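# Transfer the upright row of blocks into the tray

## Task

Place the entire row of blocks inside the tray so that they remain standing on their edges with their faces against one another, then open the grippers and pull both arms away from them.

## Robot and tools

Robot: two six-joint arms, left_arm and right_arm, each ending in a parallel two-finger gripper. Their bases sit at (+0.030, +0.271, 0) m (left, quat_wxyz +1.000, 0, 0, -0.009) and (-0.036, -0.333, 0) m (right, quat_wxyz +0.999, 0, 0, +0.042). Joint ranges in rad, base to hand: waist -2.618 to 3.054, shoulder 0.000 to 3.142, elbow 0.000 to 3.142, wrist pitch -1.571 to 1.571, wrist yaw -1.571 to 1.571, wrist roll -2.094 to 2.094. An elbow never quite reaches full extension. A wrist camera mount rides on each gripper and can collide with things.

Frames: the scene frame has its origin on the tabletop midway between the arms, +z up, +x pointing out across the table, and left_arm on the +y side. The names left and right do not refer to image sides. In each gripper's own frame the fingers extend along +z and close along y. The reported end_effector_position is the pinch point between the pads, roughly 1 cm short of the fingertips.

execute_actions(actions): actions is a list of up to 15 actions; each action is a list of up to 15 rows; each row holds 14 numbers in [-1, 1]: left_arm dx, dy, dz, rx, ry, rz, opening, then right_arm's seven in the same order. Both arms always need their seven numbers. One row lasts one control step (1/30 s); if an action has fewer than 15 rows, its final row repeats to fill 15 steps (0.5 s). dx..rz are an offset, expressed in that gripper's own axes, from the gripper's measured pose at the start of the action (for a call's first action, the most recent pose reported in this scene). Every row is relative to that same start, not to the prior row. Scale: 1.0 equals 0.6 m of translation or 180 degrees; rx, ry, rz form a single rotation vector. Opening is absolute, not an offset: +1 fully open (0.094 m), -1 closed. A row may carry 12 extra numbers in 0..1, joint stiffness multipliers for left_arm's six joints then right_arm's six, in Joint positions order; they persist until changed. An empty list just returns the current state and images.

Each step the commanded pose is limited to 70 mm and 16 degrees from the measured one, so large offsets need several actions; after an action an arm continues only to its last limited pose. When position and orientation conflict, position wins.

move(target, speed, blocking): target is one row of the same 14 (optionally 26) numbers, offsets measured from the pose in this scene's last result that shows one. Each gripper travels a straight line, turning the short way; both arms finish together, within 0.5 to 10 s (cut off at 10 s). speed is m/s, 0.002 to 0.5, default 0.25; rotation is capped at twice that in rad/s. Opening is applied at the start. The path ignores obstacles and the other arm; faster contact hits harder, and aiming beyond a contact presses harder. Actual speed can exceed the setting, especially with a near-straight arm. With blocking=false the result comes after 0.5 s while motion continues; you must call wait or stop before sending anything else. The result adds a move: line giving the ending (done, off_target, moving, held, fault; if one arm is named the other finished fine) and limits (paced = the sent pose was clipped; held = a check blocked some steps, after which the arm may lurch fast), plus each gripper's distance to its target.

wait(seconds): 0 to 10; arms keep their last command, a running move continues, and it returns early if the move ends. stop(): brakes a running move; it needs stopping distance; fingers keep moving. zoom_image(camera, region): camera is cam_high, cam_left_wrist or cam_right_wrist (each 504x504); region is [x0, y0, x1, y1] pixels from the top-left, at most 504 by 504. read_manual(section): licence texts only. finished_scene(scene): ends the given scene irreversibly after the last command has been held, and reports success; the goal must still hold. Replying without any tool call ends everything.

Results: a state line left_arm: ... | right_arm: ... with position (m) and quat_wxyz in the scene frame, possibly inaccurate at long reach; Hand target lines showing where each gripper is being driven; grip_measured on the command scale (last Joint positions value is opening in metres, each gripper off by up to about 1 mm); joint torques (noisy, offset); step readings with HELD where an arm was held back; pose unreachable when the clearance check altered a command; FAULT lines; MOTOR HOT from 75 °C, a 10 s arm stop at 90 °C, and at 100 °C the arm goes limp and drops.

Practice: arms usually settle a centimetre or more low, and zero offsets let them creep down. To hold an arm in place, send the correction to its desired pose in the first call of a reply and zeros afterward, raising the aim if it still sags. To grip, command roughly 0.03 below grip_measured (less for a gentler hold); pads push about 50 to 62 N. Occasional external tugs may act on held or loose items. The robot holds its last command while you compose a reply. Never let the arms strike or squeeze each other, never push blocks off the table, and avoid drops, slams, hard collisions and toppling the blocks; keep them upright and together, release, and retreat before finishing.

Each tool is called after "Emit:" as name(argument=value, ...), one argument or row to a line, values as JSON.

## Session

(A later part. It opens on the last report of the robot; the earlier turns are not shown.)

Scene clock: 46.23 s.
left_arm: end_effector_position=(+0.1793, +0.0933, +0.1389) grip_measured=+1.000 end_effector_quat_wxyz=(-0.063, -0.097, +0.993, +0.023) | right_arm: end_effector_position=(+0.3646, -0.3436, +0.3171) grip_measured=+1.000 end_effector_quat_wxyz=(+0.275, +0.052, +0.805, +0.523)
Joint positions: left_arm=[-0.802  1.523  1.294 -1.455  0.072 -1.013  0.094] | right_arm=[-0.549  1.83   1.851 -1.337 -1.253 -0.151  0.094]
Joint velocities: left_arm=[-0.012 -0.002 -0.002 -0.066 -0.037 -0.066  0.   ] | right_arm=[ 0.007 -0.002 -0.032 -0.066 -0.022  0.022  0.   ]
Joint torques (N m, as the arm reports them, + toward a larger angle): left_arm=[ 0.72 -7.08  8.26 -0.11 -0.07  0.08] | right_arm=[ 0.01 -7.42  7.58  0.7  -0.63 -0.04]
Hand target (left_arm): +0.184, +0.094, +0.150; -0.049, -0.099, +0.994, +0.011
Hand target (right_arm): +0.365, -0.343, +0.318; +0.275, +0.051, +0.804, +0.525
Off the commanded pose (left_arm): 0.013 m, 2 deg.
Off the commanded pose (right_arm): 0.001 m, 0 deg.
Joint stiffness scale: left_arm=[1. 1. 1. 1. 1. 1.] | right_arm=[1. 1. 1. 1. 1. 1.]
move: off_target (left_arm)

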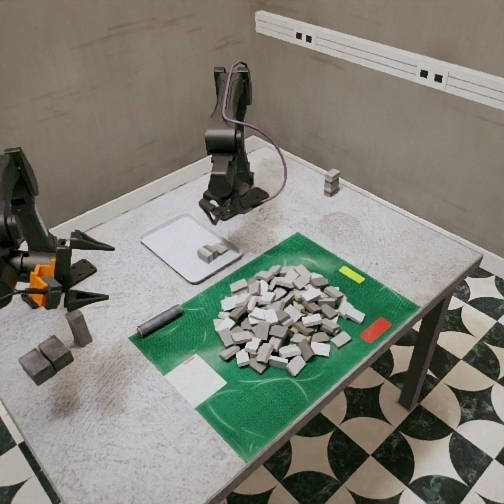

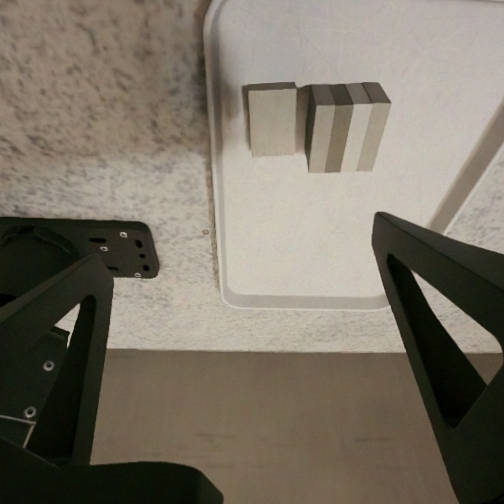

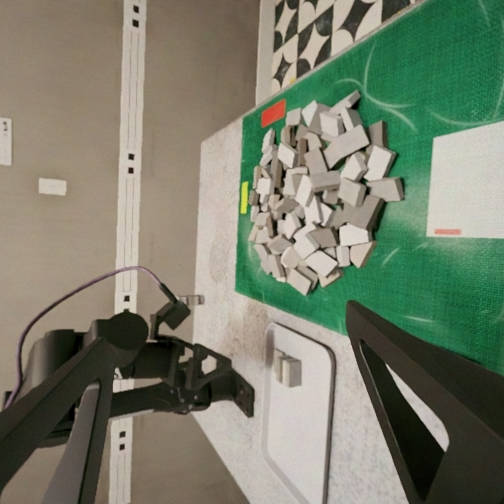

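Emit:
move(
  target=[0,-0.03,0,0,0,0.5,1,0,0,0,0,0,0,1],
  speed=0.3,
)

Emit:
move(
  target=[0,0,0.05,0,-0.333,0,1,0,0,0,0,0,0,1],
  speed=0.3,
)

Scene clock: 67.50 s.
left_arm: end_effector_position=(+0.1788, +0.0843, +0.1345) grip_measured=+1.000 end_effector_quat_wxyz=(-0.073, +0.626, +0.776, -0.024) | right_arm: end_effector_position=(+0.3647, -0.3440, +0.3162) grip_measured=+1.000 end_effector_quat_wxyz=(+0.274, +0.053, +0.807, +0.521)
Joint positions: left_arm=[-0.829  1.569  1.319 -1.457  0.072  0.513  0.094] | right_arm=[-0.549  1.83   1.851 -1.337 -1.247 -0.151  0.094]
Joint velocities: left_arm=[ 0.002 -0.012  0.002 -0.037 -0.007 -0.007  0.   ] | right_arm=[ 0.007 -0.012 -0.002  0.051 -0.066 -0.051  0.   ]
Joint torques (N m, as the arm reports them, + toward a larger angle): left_arm=[-0.73 -4.93  8.37  0.01  0.1   0.07] | right_arm=[-0.04 -7.41  7.59  0.69 -0.63 -0.03]
Hand target (left_arm): +0.183, +0.076, +0.138; -0.061, +0.633, +0.771, -0.028
Hand target (right_arm): +0.365, -0.344, +0.317; +0.275, +0.052, +0.805, +0.523
Off the commanded pose (left_arm): 0.010 m, 2 deg.
Off the commanded pose (right_arm): 0.001 m, 0 deg.
Joint stiffness scale: left_arm=[1. 1. 1. 1. 1. 1.] | right_arm=[1. 1. 1. 1. 1. 1.]
move: done

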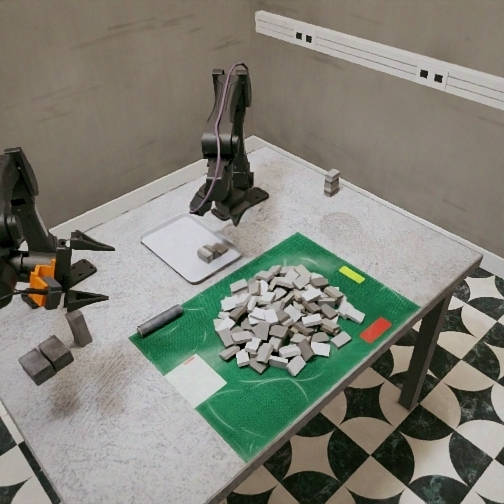

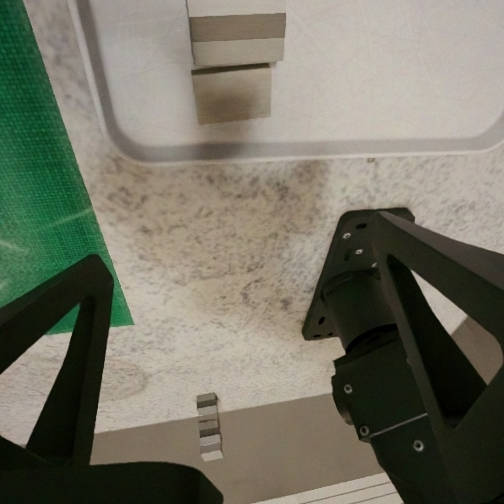

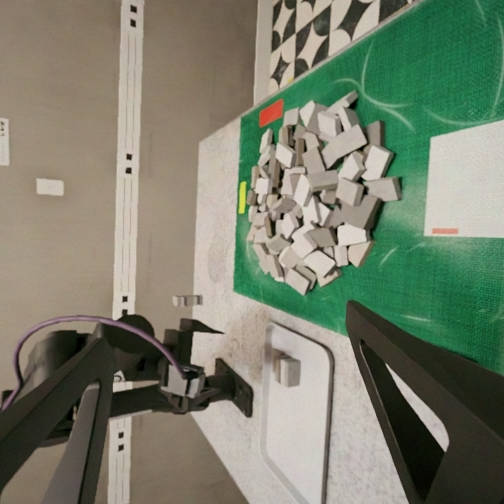

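Scene clock: 70.00 s.
left_arm: end_effector_position=(+0.1756, +0.0854, +0.0991) grip_measured=+1.000 end_effector_quat_wxyz=(+0.312, +0.530, +0.716, -0.330) | right_arm: end_effector_position=(+0.3647, -0.3444, +0.3153) grip_measured=+1.000 end_effector_quat_wxyz=(+0.274, +0.053, +0.808, +0.519)
Joint positions: left_arm=[-0.307  0.889  0.412 -0.557  0.817  0.711  0.094] | right_arm=[-0.549  1.83   1.851 -1.337 -1.242 -0.151  0.094]
Joint velocities: left_arm=[ 0.027 -0.022 -0.007 -0.022 -0.007  0.022  0.   ] | right_arm=[ 0.007 -0.002  0.017 -0.037 -0.066  0.007  0.   ]
Joint torques (N m, as the arm reports them, + toward a larger angle): left_arm=[ 0.33 -2.36  5.88  0.97  0.58 -0.01] | right_arm=[-0.01 -7.41  7.58  0.7  -0.63 -0.04]
Hand target (left_arm): +0.175, +0.084, +0.103; +0.323, +0.529, +0.710, -0.335
Hand target (right_arm): +0.365, -0.344, +0.316; +0.274, +0.053, +0.807, +0.521
Off the commanded pose (left_arm): 0.006 m, 2 deg.
Off the commanded pose (right_arm): 0.001 m, 0 deg.
Joint stiffness scale: left_arm=[1. 1. 1. 1. 1. 1.] | right_arm=[1. 1. 1. 1. 1. 1.]
move: done

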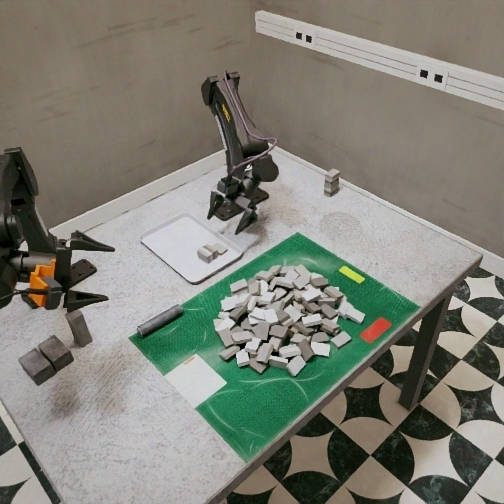

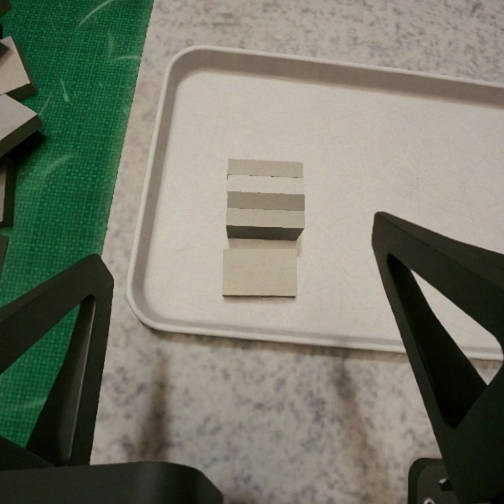

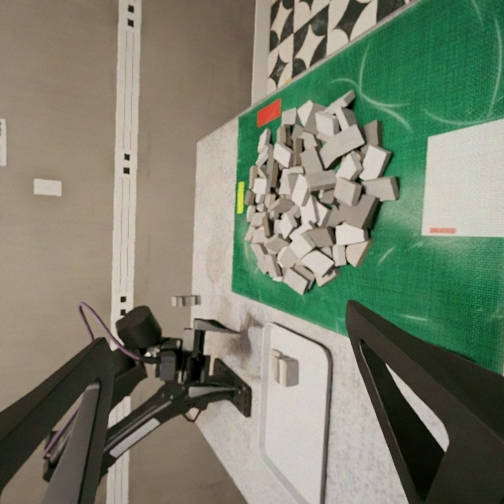

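Emit:
move(
  target=[0.068,0.01,0.087,-0.026,0.03,0.0376,1,0,0,0,0,0,0,1],
  speed=0.08,
)

Scene clock: 76.83 s.
left_arm: end_effector_position=(+0.1809, +0.0688, +0.0392) grip_measured=+1.000 end_effector_quat_wxyz=(+0.325, +0.571, +0.711, -0.251) | right_arm: end_effector_position=(+0.3648, -0.3448, +0.3144) grip_measured=+1.000 end_effector_quat_wxyz=(+0.273, +0.054, +0.810, +0.516)
Joint positions: left_arm=[-0.532  1.009  0.228 -0.115  0.556  0.603  0.094] | right_arm=[-0.549  1.83   1.851 -1.337 -1.237 -0.151  0.094]
Joint velocities: left_arm=[-0.017 -0.007 -0.012 -0.007 -0.007 -0.007  0.   ] | right_arm=[ 0.017 -0.002 -0.027  0.022  0.022  0.007  0.   ]
Joint torques (N m, as the arm reports them, + toward a larger angle): left_arm=[-0.84 -0.12  5.7   1.19  0.32 -0.05] | right_arm=[ 0.03 -7.45  7.61  0.68 -0.62 -0.03]
Hand target (left_arm): +0.177, +0.068, +0.035; +0.319, +0.573, +0.711, -0.255
Hand target (right_arm): +0.365, -0.344, +0.315; +0.274, +0.053, +0.808, +0.519
Off the commanded pose (left_arm): 0.006 m, 1 deg.
Off the commanded pose (right_arm): 0.001 m, 0 deg.
Joint stiffness scale: left_arm=[1. 1. 1. 1. 1. 1.] | right_arm=[1. 1. 1. 1. 1. 1.]
move: done

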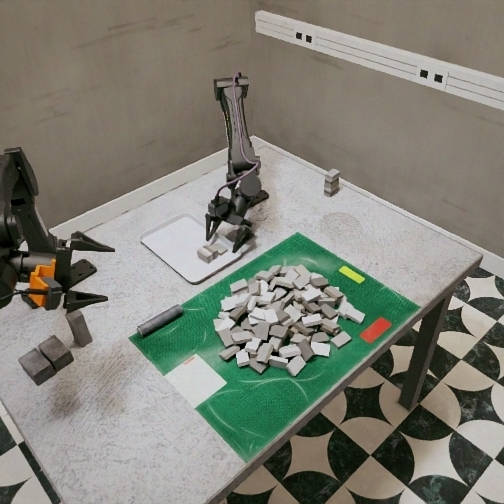

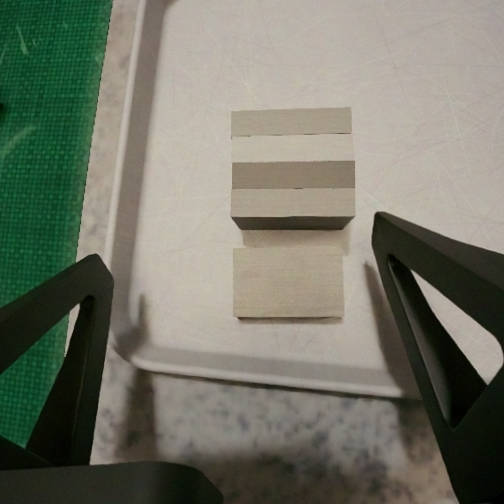

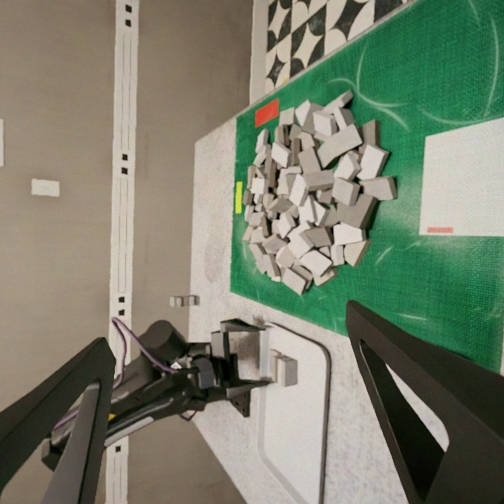

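Emit:
move(
  target=[0.018,-0.032,0.02,0,0,0,0.45,0,0,0,0,0,0,1],
  speed=0.03,
)

Scene clock: 82.40 s.
left_arm: end_effector_position=(+0.1631, +0.0657, +0.0196) grip_measured=+0.452 end_effector_quat_wxyz=(+0.315, +0.571, +0.716, -0.248) | right_arm: end_effector_position=(+0.3649, -0.3452, +0.3136) grip_measured=+1.000 end_effector_quat_wxyz=(+0.273, +0.054, +0.811, +0.514)
Joint positions: left_arm=[-0.634  1.009  0.144 -0.009  0.486  0.515  0.068] | right_arm=[-0.549  1.83   1.851 -1.337 -1.231 -0.151  0.094]
Joint velocities: left_arm=[-0.017  0.007 -0.002  0.11   0.051  0.007 -0.001] | right_arm=[-0.002  0.012 -0.012 -0.007  0.007 -0.081  0.   ]
Joint torques (N m, as the arm reports them, + toward a larger angle): left_arm=[-0.92 -2.07  5.49  1.26  0.3  -0.07] | right_arm=[-0.02 -7.4   7.55  0.7  -0.62 -0.03]
Hand target (left_arm): +0.163, +0.063, +0.023; +0.325, +0.571, +0.711, -0.251
Hand target (right_arm): +0.365, -0.345, +0.314; +0.273, +0.054, +0.810, +0.516
Off the commanded pose (left_arm): 0.004 m, 1 deg.
Off the commanded pose (right_arm): 0.001 m, 0 deg.
Joint stiffness scale: left_arm=[1. 1. 1. 1. 1. 1.] | right_arm=[1. 1. 1. 1. 1. 1.]
move: done

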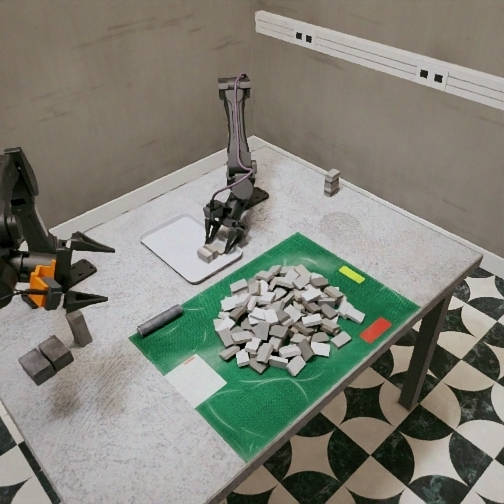

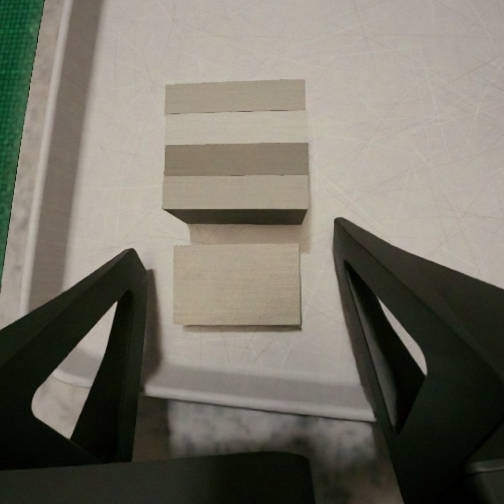

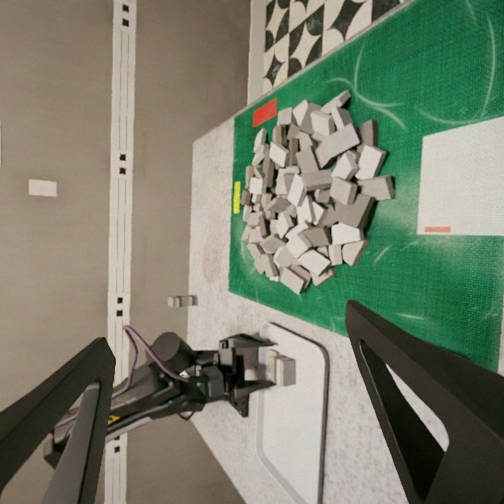

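Emit:
move(
  target=[0,0,0,0,0,0,-0.15,0,0,0,0,0,0,1],
)

Scene clock: 84.87 s.
left_arm: end_effector_position=(+0.1654, +0.0647, +0.0212) grip_measured=-0.126 end_effector_quat_wxyz=(+0.321, +0.570, +0.715, -0.247) | right_arm: end_effector_position=(+0.3649, -0.3456, +0.3127) grip_measured=+1.000 end_effector_quat_wxyz=(+0.272, +0.055, +0.813, +0.512)
Joint positions: left_arm=[-0.634  1.009  0.144  0.004  0.482  0.512  0.041] | right_arm=[-0.549  1.83   1.851 -1.337 -1.226 -0.151  0.094]
Joint velocities: left_arm=[ 0.007 -0.007  0.002  0.037  0.022  0.022  0.001] | right_arm=[-0.007 -0.017  0.002 -0.022 -0.022 -0.081  0.   ]
Joint torques (N m, as the arm reports them, + toward a larger angle): left_arm=[ 0.05 -0.91  6.25  1.02  0.26  0.03] | right_arm=[ 0.02 -7.41  7.6   0.69 -0.64 -0.04]
Hand target (left_arm): +0.163, +0.066, +0.020; +0.315, +0.571, +0.716, -0.248
Hand target (right_arm): +0.365, -0.345, +0.314; +0.273, +0.054, +0.811, +0.514
Off the commanded pose (left_arm): 0.003 m, 1 deg.
Off the commanded pose (right_arm): 0.001 m, 0 deg.
Joint stiffness scale: left_arm=[1. 1. 1. 1. 1. 1.] | right_arm=[1. 1. 1. 1. 1. 1.]
move: done

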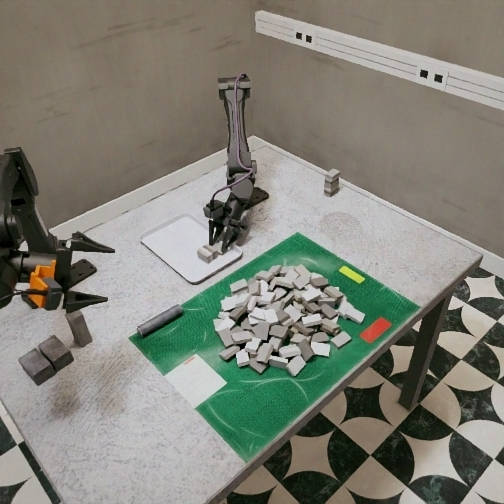

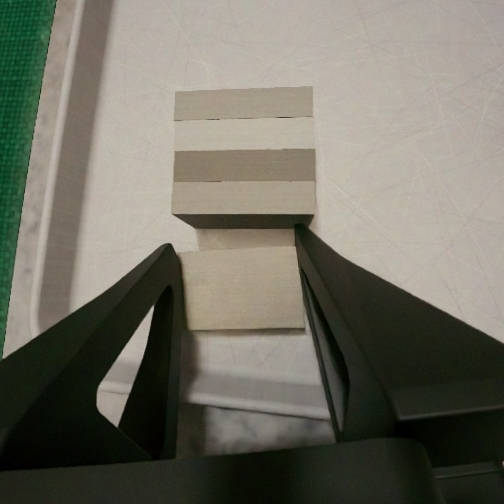

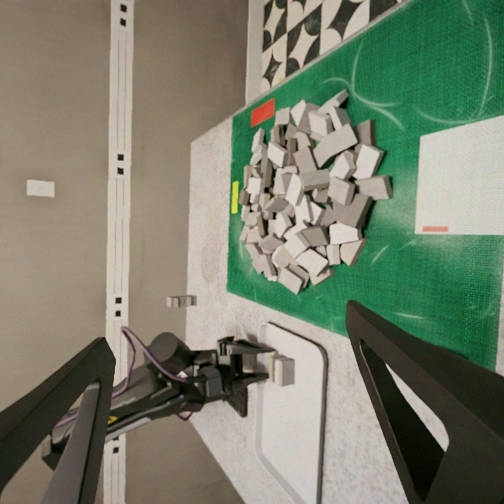

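Emit:
move(
  target=[-0.075,0,-0.066,0,0,0,-0.165,0,0,0,0,0,0,1],
  speed=0.05,
)

Emit:
move(
  target=[0,0,0.1,0,0.417,0,-0.165,0,0,0,0,0,0,1],
  speed=0.15,
)

Scene clock: 88.63 s.
left_arm: end_effector_position=(+0.1607, +0.0714, +0.0621) grip_measured=-0.127 end_effector_quat_wxyz=(+0.295, +0.567, +0.730, -0.241) | right_arm: end_effector_position=(+0.3650, -0.3460, +0.3118) grip_measured=+1.000 end_effector_quat_wxyz=(+0.272, +0.055, +0.814, +0.510)
Joint positions: left_arm=[-0.634  0.837  0.315 -0.396  0.467  0.507  0.041] | right_arm=[-0.549  1.83   1.851 -1.337 -1.221 -0.151  0.094]
Joint velocities: left_arm=[-0.002  0.002 -0.007  0.022 -0.007 -0.051  0.001] | right_arm=[-0.007  0.012 -0.002 -0.022  0.007 -0.007  0.   ]
Joint torques (N m, as the arm reports them, + toward a larger angle): left_arm=[-0.7  -2.75  9.73  1.1   0.32 -0.04] | right_arm=[-0.04 -7.37  7.56  0.68 -0.62 -0.04]
Hand target (left_arm): +0.164, +0.064, +0.081; +0.321, +0.570, +0.715, -0.247
Hand target (right_arm): +0.365, -0.346, +0.313; +0.272, +0.055, +0.813, +0.512
Off the commanded pose (left_arm): 0.021 m, 4 deg.
Off the commanded pose (right_arm): 0.001 m, 0 deg.
Joint stiffness scale: left_arm=[1. 1. 1. 1. 1. 1.] | right_arm=[1. 1. 1. 1. 1. 1.]
move: off_target (left_arm)

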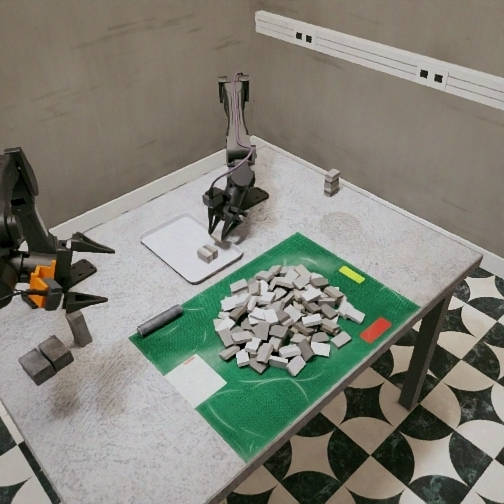

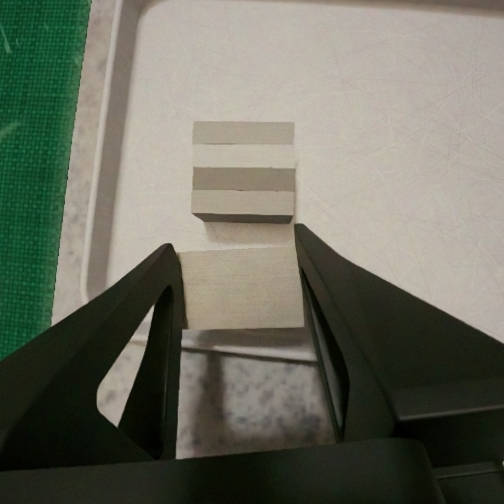

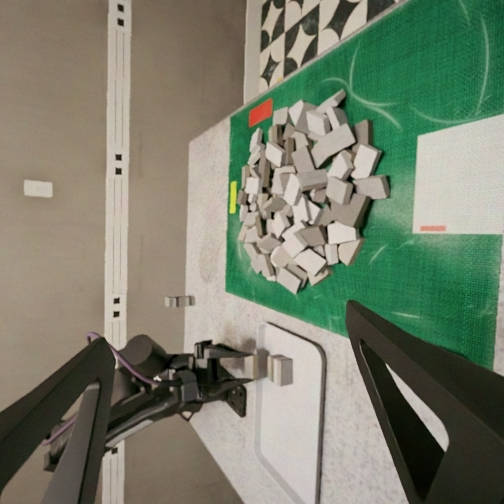

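Scene clock: 93.83 s.
left_arm: end_effector_position=(+0.1613, +0.0472, +0.0416) grip_measured=-0.127 end_effector_quat_wxyz=(-0.243, +0.594, +0.750, +0.160) | right_arm: end_effector_position=(+0.3650, -0.3464, +0.3110) grip_measured=+1.000 end_effector_quat_wxyz=(+0.271, +0.056, +0.816, +0.508)
Joint positions: left_arm=[-1.083  2.136  1.516 -1.536 -0.084  0.211  0.041] | right_arm=[-0.549  1.83   1.851 -1.337 -1.215 -0.151  0.094]
Joint velocities: left_arm=[-0.012 -0.022  0.002 -0.022  0.007 -0.007  0.001] | right_arm=[-0.007 -0.007  0.007  0.022  0.066  0.007  0.   ]
Joint torques (N m, as the arm reports them, + toward a larger angle): left_arm=[-0.66 -7.4   5.58 -0.03 -0.19 -0.14] | right_arm=[ 0.01 -7.39  7.59  0.69 -0.63 -0.05]
Hand target (left_arm): +0.170, +0.031, +0.025; -0.209, +0.597, +0.758, +0.156
Hand target (right_arm): +0.365, -0.346, +0.312; +0.272, +0.055, +0.814, +0.510
Off the commanded pose (left_arm): 0.029 m, 4 deg.
Off the commanded pose (right_arm): 0.001 m, 0 deg.
Joint stiffness scale: left_arm=[1. 1. 1. 1. 1. 1.] | right_arm=[1. 1. 1. 1. 1. 1.]
move: off_target (left_arm)

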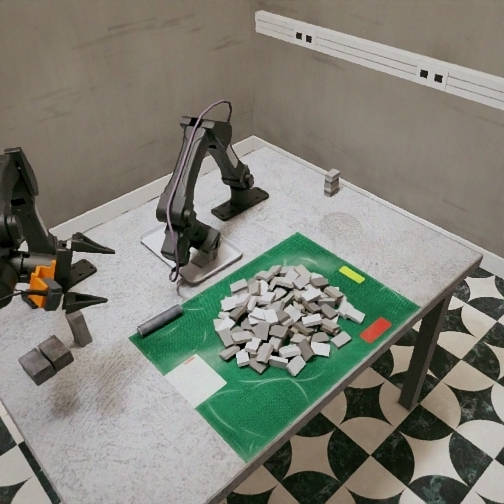

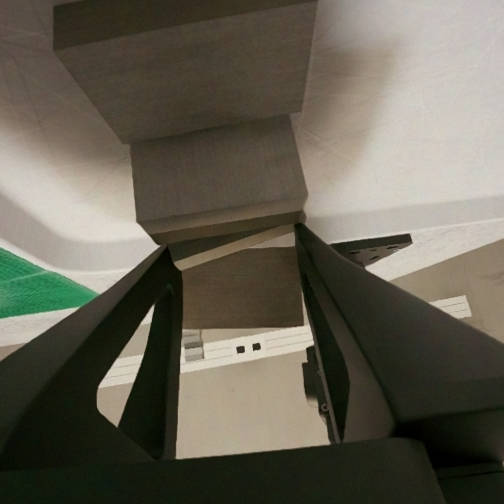

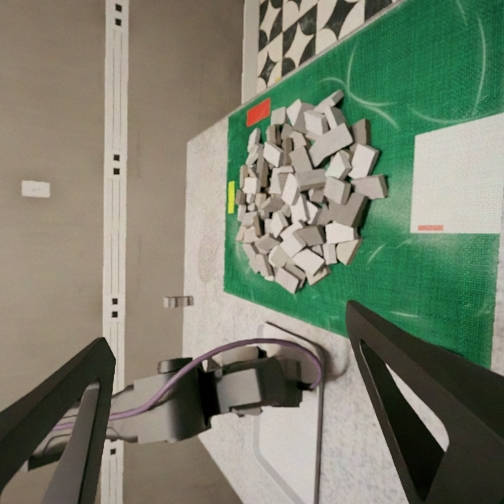

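Emit:
move(
  target=[0.092,-0.008,-0.138,0,0,0,-0.165,0,0,0,0,0,0,1],
  speed=0.05,
)

Emit:
zoom_image(
  camera="cam_high",
  region=[130, 180, 270, 300],
)

Scene clock: 98.17 s.
left_arm: end_effector_position=(+0.1639, +0.0425, +0.1329) grip_measured=-0.127 end_effector_quat_wxyz=(-0.095, +0.616, +0.777, +0.091) | right_arm: end_effector_position=(+0.3651, -0.3467, +0.3102) grip_measured=+1.000 end_effector_quat_wxyz=(+0.271, +0.056, +0.817, +0.506)
Joint positions: left_arm=[-1.083  1.773  1.516 -1.563 -0.085  0.228  0.041] | right_arm=[-0.549  1.83   1.851 -1.337 -1.21  -0.151  0.094]
Joint velocities: left_arm=[-0.012 -0.007  0.002 -0.022 -0.007  0.051  0.   ] | right_arm=[-0.012  0.017 -0.027 -0.081 -0.007 -0.007  0.   ]
Joint torques (N m, as the arm reports them, + toward a larger angle): left_arm=[-0.23 -9.66  5.01 -0.38 -0.12  0.05] | right_arm=[ 0.03 -7.39  7.52  0.69 -0.64 -0.05]
Hand target (left_arm): +0.161, +0.048, +0.139; -0.092, +0.619, +0.774, +0.092
Hand target (right_arm): +0.365, -0.346, +0.311; +0.271, +0.056, +0.816, +0.508
Off the commanded pose (left_arm): 0.010 m, 19 deg; orientation clipped at the last step of the last action.
Off the commanded pose (right_arm): 0.001 m, 0 deg.
Joint stiffness scale: left_arm=[1. 1. 1. 1. 1. 1.] | right_arm=[1. 1. 1. 1. 1. 1.]
joint sent to its limit (left arm) — the command would take joint 4 (wrist pitch) past its lower limit, so that joint was sent only as far as its limit.
move: off_target (left_arm); limits=paced

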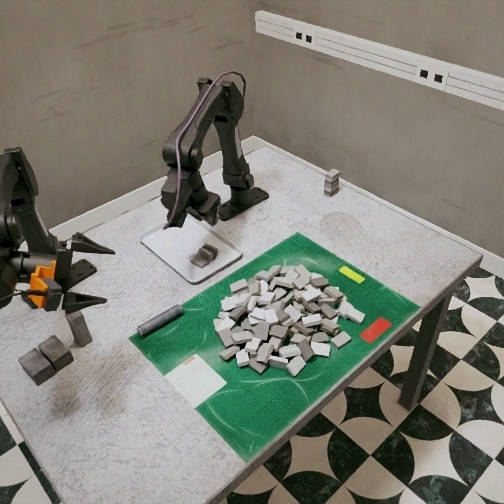

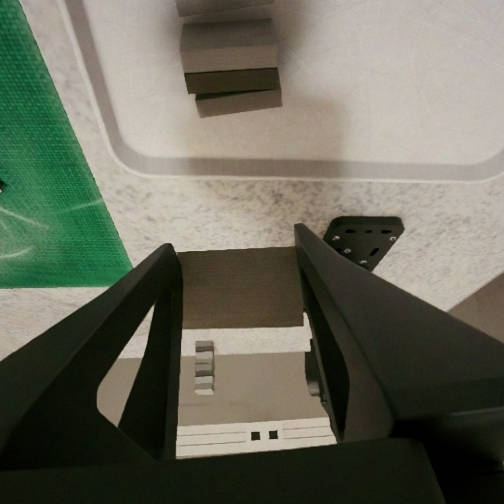

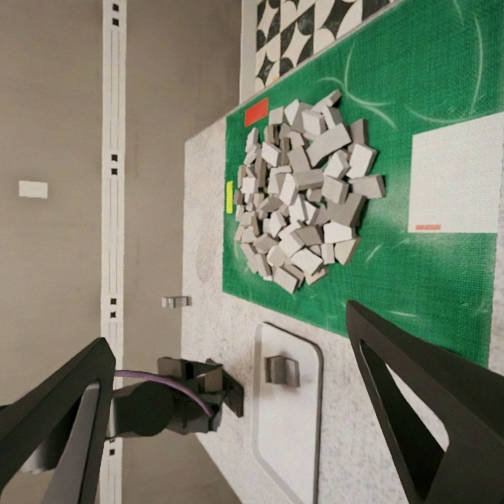

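Region (130, 180, 270, 300) of cam_high's 504x504 image, scaled by 3.600, with more detail than that image has; it fills the top 432 rows of this view, and the rest is white.

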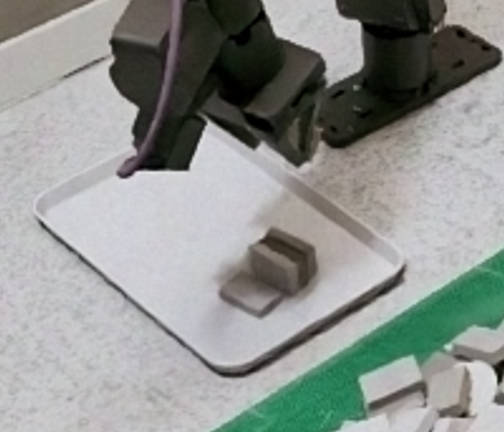

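Emit:
move(
  target=[0,0,0,0,0,0,-0.165,0,0,0,0,0,0,1],
)

Emit:
move(
  target=[-0.19,0.022,0.024,0,0.067,0,-0.165,0,0,0,0,0,0,1],
  speed=0.08,
)

Scene clock: 114.97 s.
left_arm: end_effector_position=(+0.1639, +0.0425, +0.1329) grip_measured=-0.127 end_effector_quat_wxyz=(-0.095, +0.616, +0.776, +0.091) | right_arm: end_effector_position=(+0.3651, -0.3471, +0.3093) grip_measured=+1.000 end_effector_quat_wxyz=(+0.270, +0.057, +0.818, +0.504)
Joint positions: left_arm=[-1.083  1.773  1.516 -1.563 -0.085  0.229  0.041] | right_arm=[-0.549  1.83   1.851 -1.337 -1.205 -0.151  0.094]
Joint velocities: left_arm=[ 0.002  0.012  0.002 -0.022 -0.037 -0.051 -0.001] | right_arm=[-0.007 -0.027 -0.002  0.022  0.022  0.051  0.   ]
Joint torques (N m, as the arm reports them, + toward a larger angle): left_arm=[-0.05 -7.35  5.8  -0.23 -0.08  0.  ] | right_arm=[ 0.03 -7.42  7.58  0.69 -0.63 -0.02]
Hand target (left_arm): +0.164, +0.043, +0.133; -0.095, +0.616, +0.777, +0.091
Hand target (right_arm): +0.365, -0.347, +0.310; +0.271, +0.056, +0.817, +0.506
Off the commanded pose (left_arm): 0.000 m, 0 deg.
Off the commanded pose (right_arm): 0.001 m, 0 deg.
Joint stiffness scale: left_arm=[1. 1. 1. 1. 1. 1.] | right_arm=[1. 1. 1. 1. 1. 1.]
move: done

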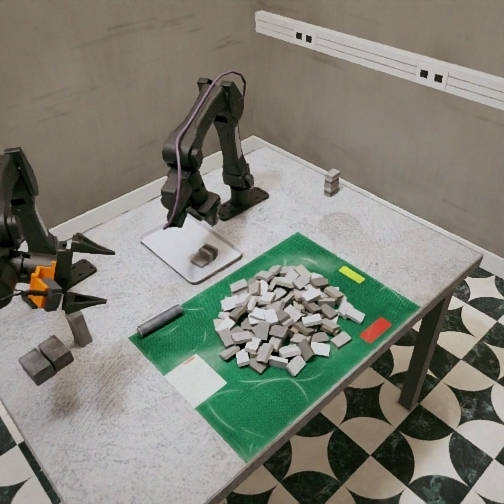

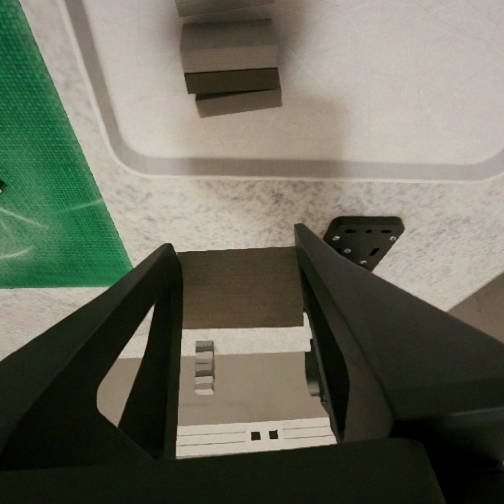

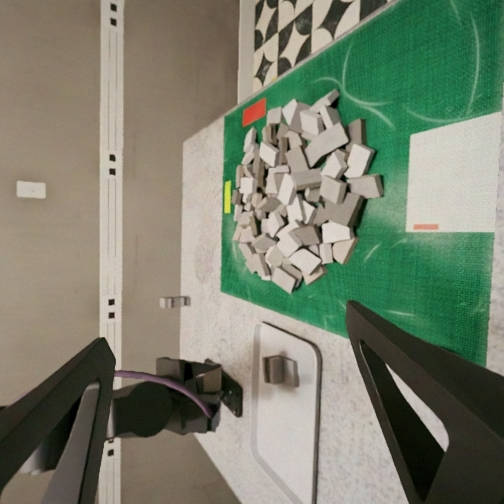

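Scene clock: 116.73 s.
left_arm: end_effector_position=(+0.2010, -0.0525, +0.0826) grip_measured=-0.127 end_effector_quat_wxyz=(-0.095, +0.617, +0.773, +0.110) | right_arm: end_effector_position=(+0.3652, -0.3475, +0.3084) grip_measured=+1.000 end_effector_quat_wxyz=(+0.270, +0.057, +0.820, +0.502)
Joint positions: left_arm=[-1.122  2.218  1.945 -1.569 -0.11   0.191  0.041] | right_arm=[-0.549  1.83   1.851 -1.337 -1.2   -0.151  0.094]
Joint velocities: left_arm=[ 0.007  0.002 -0.012 -0.081  0.007  0.007 -0.   ] | right_arm=[-0.017  0.012 -0.007 -0.037 -0.007  0.051  0.   ]
Joint torques (N m, as the arm reports them, + toward a larger angle): left_arm=[ -0.8  -11.24   8.55  -0.39  -0.15  -0.04] | right_arm=[ 0.03 -7.43  7.59  0.69 -0.61 -0.03]
Hand target (left_arm): +0.201, -0.058, +0.090; -0.082, +0.620, +0.773, +0.109
Hand target (right_arm): +0.365, -0.347, +0.309; +0.270, +0.057, +0.818, +0.504
Off the commanded pose (left_arm): 0.009 m, 11 deg.
Off the commanded pose (right_arm): 0.001 m, 0 deg.
Joint stiffness scale: left_arm=[1. 1. 1. 1. 1. 1.] | right_arm=[1. 1. 1. 1. 1. 1.]
joint sent to its limit (left arm) — the command would take joint 4 (wrist pitch) past its lower limit, so that joint was sent only as far as its limit.
move: off_target (left_arm)

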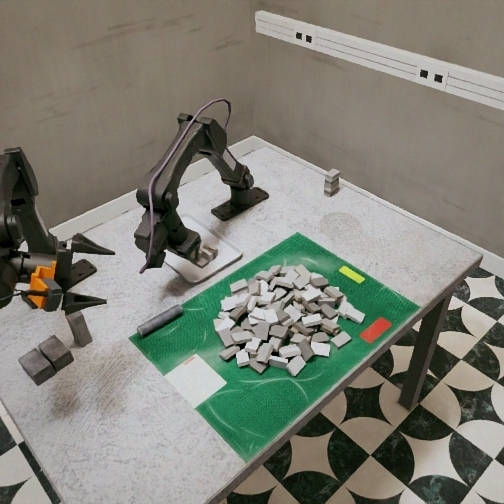

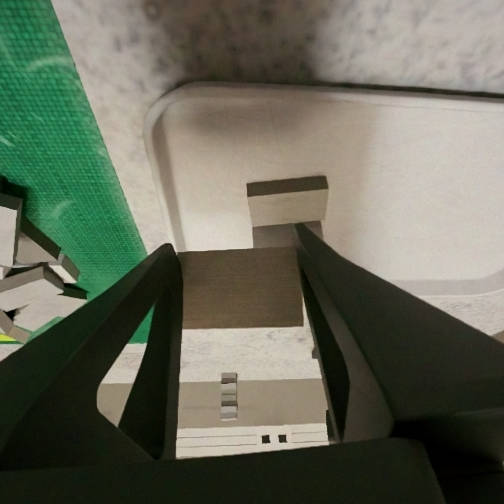

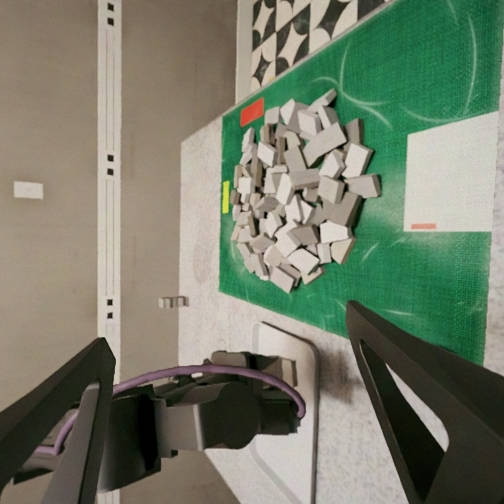

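Emit:
move(
  target=[-0.02,0,0.07,0,0.065,0,-0.165,0,0,0,0,0,0,1],
  speed=0.04,
)

Scene clock: 123.27 s.
left_arm: end_effector_position=(+0.2031, -0.0457, +0.0329) grip_measured=-0.127 end_effector_quat_wxyz=(-0.149, +0.607, +0.765, +0.153) | right_arm: end_effector_position=(+0.3652, -0.3479, +0.3076) grip_measured=+1.000 end_effector_quat_wxyz=(+0.270, +0.058, +0.821, +0.500)
Joint positions: left_arm=[-1.122  2.373  1.961 -1.569 -0.136  0.173  0.041] | right_arm=[-0.549  1.83   1.851 -1.337 -1.195 -0.151  0.094]
Joint velocities: left_arm=[-0.002  0.002 -0.002 -0.007 -0.051 -0.037  0.   ] | right_arm=[ 0.012  0.002  0.007 -0.022 -0.022 -0.051  0.   ]
Joint torques (N m, as the arm reports them, + toward a larger angle): left_arm=[ -0.88 -11.92   7.97  -0.59  -0.16  -0.03] | right_arm=[-0.06 -7.39  7.56  0.69 -0.63 -0.02]
Hand target (left_arm): +0.203, -0.052, +0.039; -0.137, +0.611, +0.764, +0.154
Hand target (right_arm): +0.365, -0.348, +0.308; +0.270, +0.057, +0.820, +0.502
Off the commanded pose (left_arm): 0.009 m, 4 deg.
Off the commanded pose (right_arm): 0.001 m, 0 deg.
Joint stiffness scale: left_arm=[1. 1. 1. 1. 1. 1.] | right_arm=[1. 1. 1. 1. 1. 1.]
joint sent to its limit (left arm) — the command would take joint 4 (wrist pitch) past its lower limit, so that joint was sent only as far as its limit.
move: off_target (left_arm)

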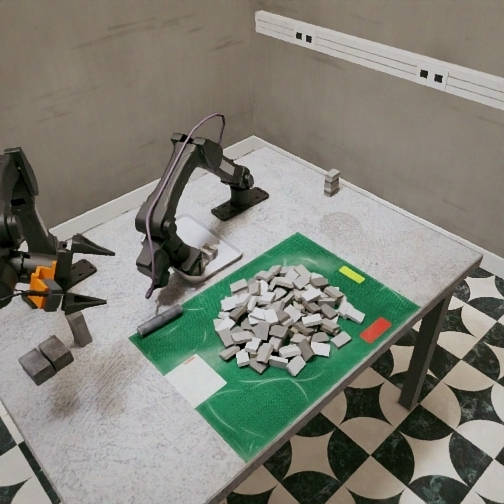

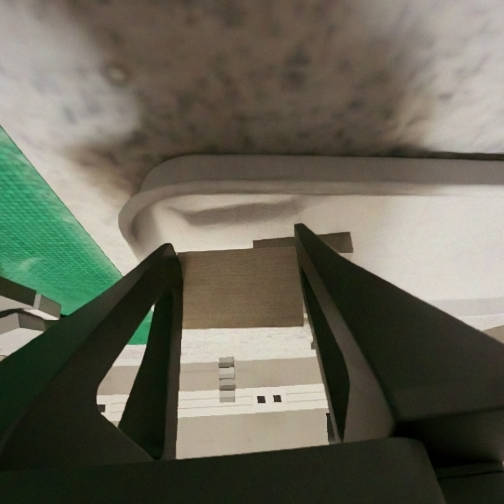

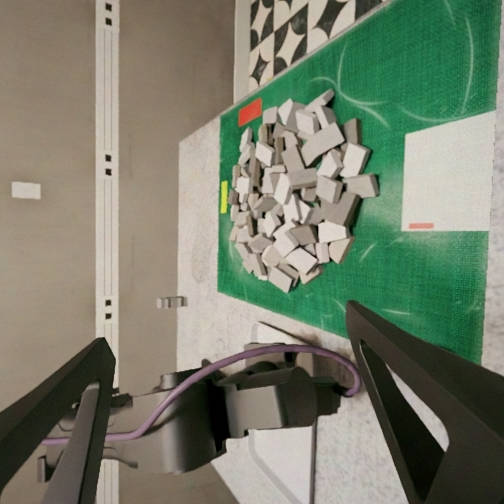

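Emit:
move(
  target=[-0.082,-0.02,-0.057,0,0.03,0,-0.165,0,0,0,0,0,0,1],
  speed=0.04,
)

Scene clock: 132.07 s.
left_arm: end_effector_position=(+0.2044, -0.0975, +0.0373) grip_measured=-0.127 end_effector_quat_wxyz=(-0.091, +0.619, +0.769, +0.131) | right_arm: end_effector_position=(+0.3652, -0.3483, +0.3068) grip_measured=+1.000 end_effector_quat_wxyz=(+0.269, +0.058, +0.823, +0.498)
Joint positions: left_arm=[-1.173  2.463  2.18  -1.578 -0.137  0.145  0.041] | right_arm=[-0.549  1.83   1.851 -1.337 -1.189 -0.151  0.094]
Joint velocities: left_arm=[ 0.002 -0.002  0.007 -0.051 -0.022  0.037 -0.002] | right_arm=[ 0.002 -0.002 -0.012  0.037 -0.022 -0.022  0.   ]
Joint torques (N m, as the arm reports them, + toward a larger angle): left_arm=[ -0.77 -12.79   8.18  -0.33  -0.05  -0.02] | right_arm=[ 0.03 -7.44  7.54  0.71 -0.62 -0.04]
Hand target (left_arm): +0.203, -0.105, +0.043; -0.079, +0.621, +0.770, +0.124
Hand target (right_arm): +0.365, -0.348, +0.308; +0.269, +0.058, +0.821, +0.500
Off the commanded pose (left_arm): 0.010 m, 12 deg.
Off the commanded pose (right_arm): 0.001 m, 0 deg.
Joint stiffness scale: left_arm=[1. 1. 1. 1. 1. 1.] | right_arm=[1. 1. 1. 1. 1. 1.]
joint sent to its limit (left arm) — the command would take joint 4 (wrist pitch) past its lower limit, so that joint was sent only as far as its limit.
move: off_target (left_arm)

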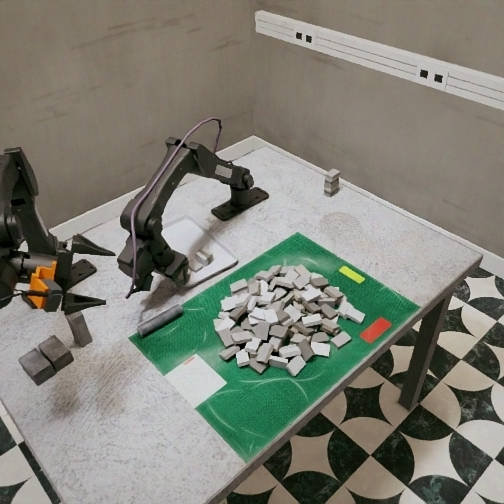

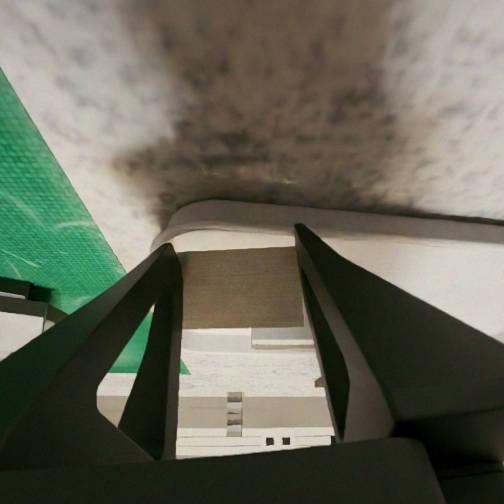

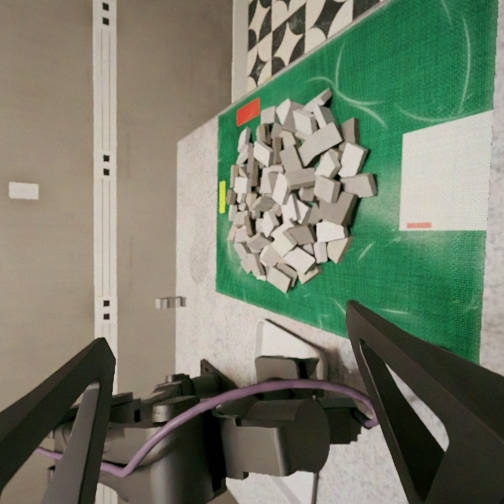

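Emit:
move(
  target=[0.245,-0.088,0.0,0.03,0.06,0,-0.165,0,0,0,0,0,0,1],
  speed=0.06,
)

Scene clock: 138.97 s.
left_arm: end_effector_position=(+0.1271, +0.0249, +0.0662) grip_measured=-0.128 end_effector_quat_wxyz=(-0.193, +0.598, +0.762, +0.155) | right_arm: end_effector_position=(+0.3653, -0.3487, +0.3060) grip_measured=+1.000 end_effector_quat_wxyz=(+0.269, +0.059, +0.824, +0.496)
Joint positions: left_arm=[-1.215  2.043  1.524 -1.549 -0.051  0.084  0.041] | right_arm=[-0.549  1.83   1.851 -1.337 -1.184 -0.151  0.094]
Joint velocities: left_arm=[-0.012  0.002  0.002 -0.081  0.081 -0.007  0.   ] | right_arm=[-0.002  0.007 -0.007  0.007  0.007  0.007  0.   ]
Joint torques (N m, as the arm reports them, + toward a larger angle): left_arm=[ -0.85 -11.62   4.43  -0.82   0.02  -0.05] | right_arm=[ 0.03 -7.4   7.55  0.69 -0.62 -0.03]
Hand target (left_arm): +0.122, +0.029, +0.076; -0.192, +0.600, +0.762, +0.153
Hand target (right_arm): +0.365, -0.348, +0.307; +0.269, +0.058, +0.823, +0.498
Off the commanded pose (left_arm): 0.013 m, 0 deg.
Off the commanded pose (right_arm): 0.001 m, 0 deg.
Joint stiffness scale: left_arm=[1. 1. 1. 1. 1. 1.] | right_arm=[1. 1. 1. 1. 1. 1.]
move: off_target (left_arm)

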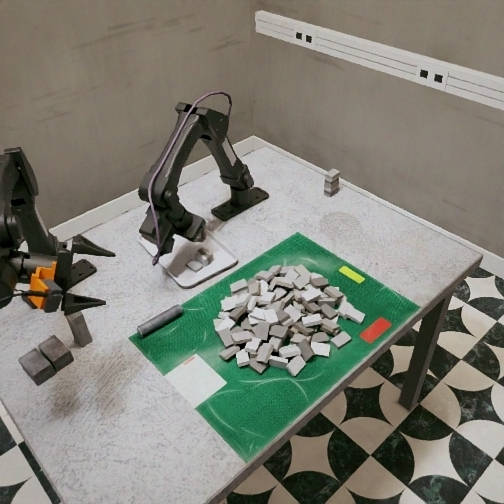

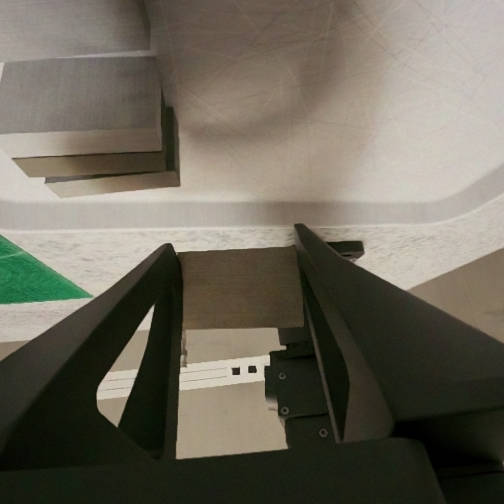

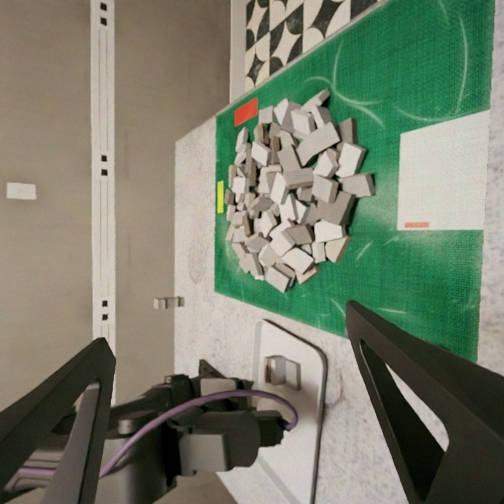

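Emit:
move(
  target=[-0.043,-0.032,0.055,0,0.015,0,-0.165,0,0,0,0,0,0,1],
  speed=0.03,
)

Scene clock: 143.57 s.
left_arm: end_effector_position=(+0.1091, +0.0096, +0.0266) grip_measured=-0.128 end_effector_quat_wxyz=(-0.210, +0.595, +0.759, +0.161) | right_arm: end_effector_position=(+0.3653, -0.3491, +0.3051) grip_measured=+1.000 end_effector_quat_wxyz=(+0.268, +0.059, +0.825, +0.493)
Joint positions: left_arm=[-1.271  2.162  1.524 -1.469 -0.014  0.035  0.041] | right_arm=[-0.549  1.83   1.851 -1.337 -1.179 -0.151  0.094]
Joint velocities: left_arm=[-0.002 -0.002  0.007  0.022 -0.037 -0.022 -0.   ] | right_arm=[-0.012 -0.002  0.002  0.007 -0.066 -0.037  0.   ]
Joint torques (N m, as the arm reports them, + toward a larger angle): left_arm=[-0.17 -9.69  3.85 -0.67 -0.14 -0.02] | right_arm=[-0.01 -7.45  7.59  0.71 -0.62 -0.02]
Hand target (left_arm): +0.110, +0.013, +0.025; -0.211, +0.594, +0.758, +0.168
Hand target (right_arm): +0.365, -0.349, +0.306; +0.269, +0.059, +0.824, +0.495
Off the commanded pose (left_arm): 0.005 m, 1 deg.
Off the commanded pose (right_arm): 0.001 m, 0 deg.
Joint stiffness scale: left_arm=[1. 1. 1. 1. 1. 1.] | right_arm=[1. 1. 1. 1. 1. 1.]
move: done

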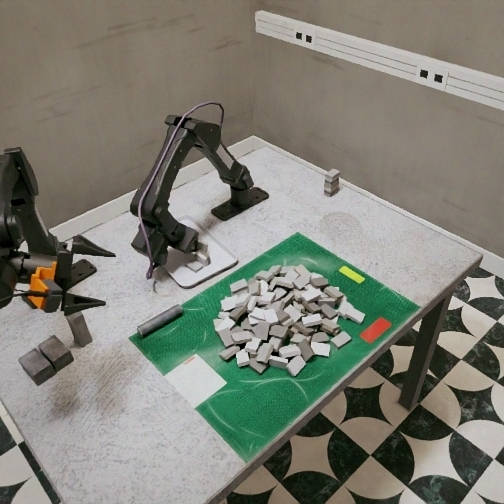

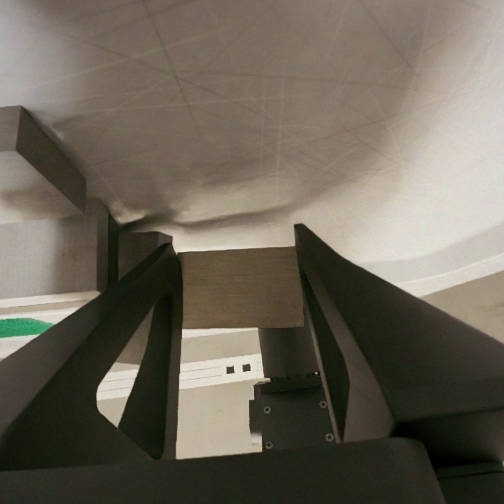

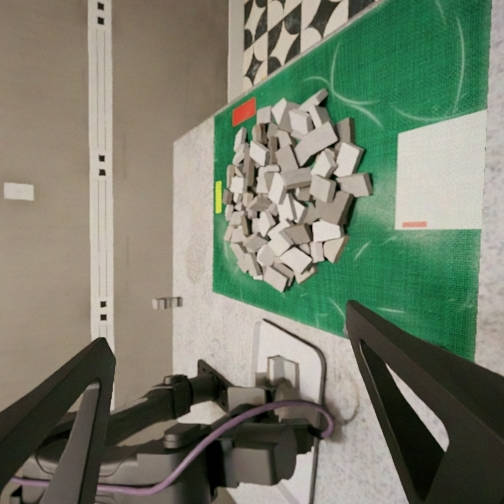

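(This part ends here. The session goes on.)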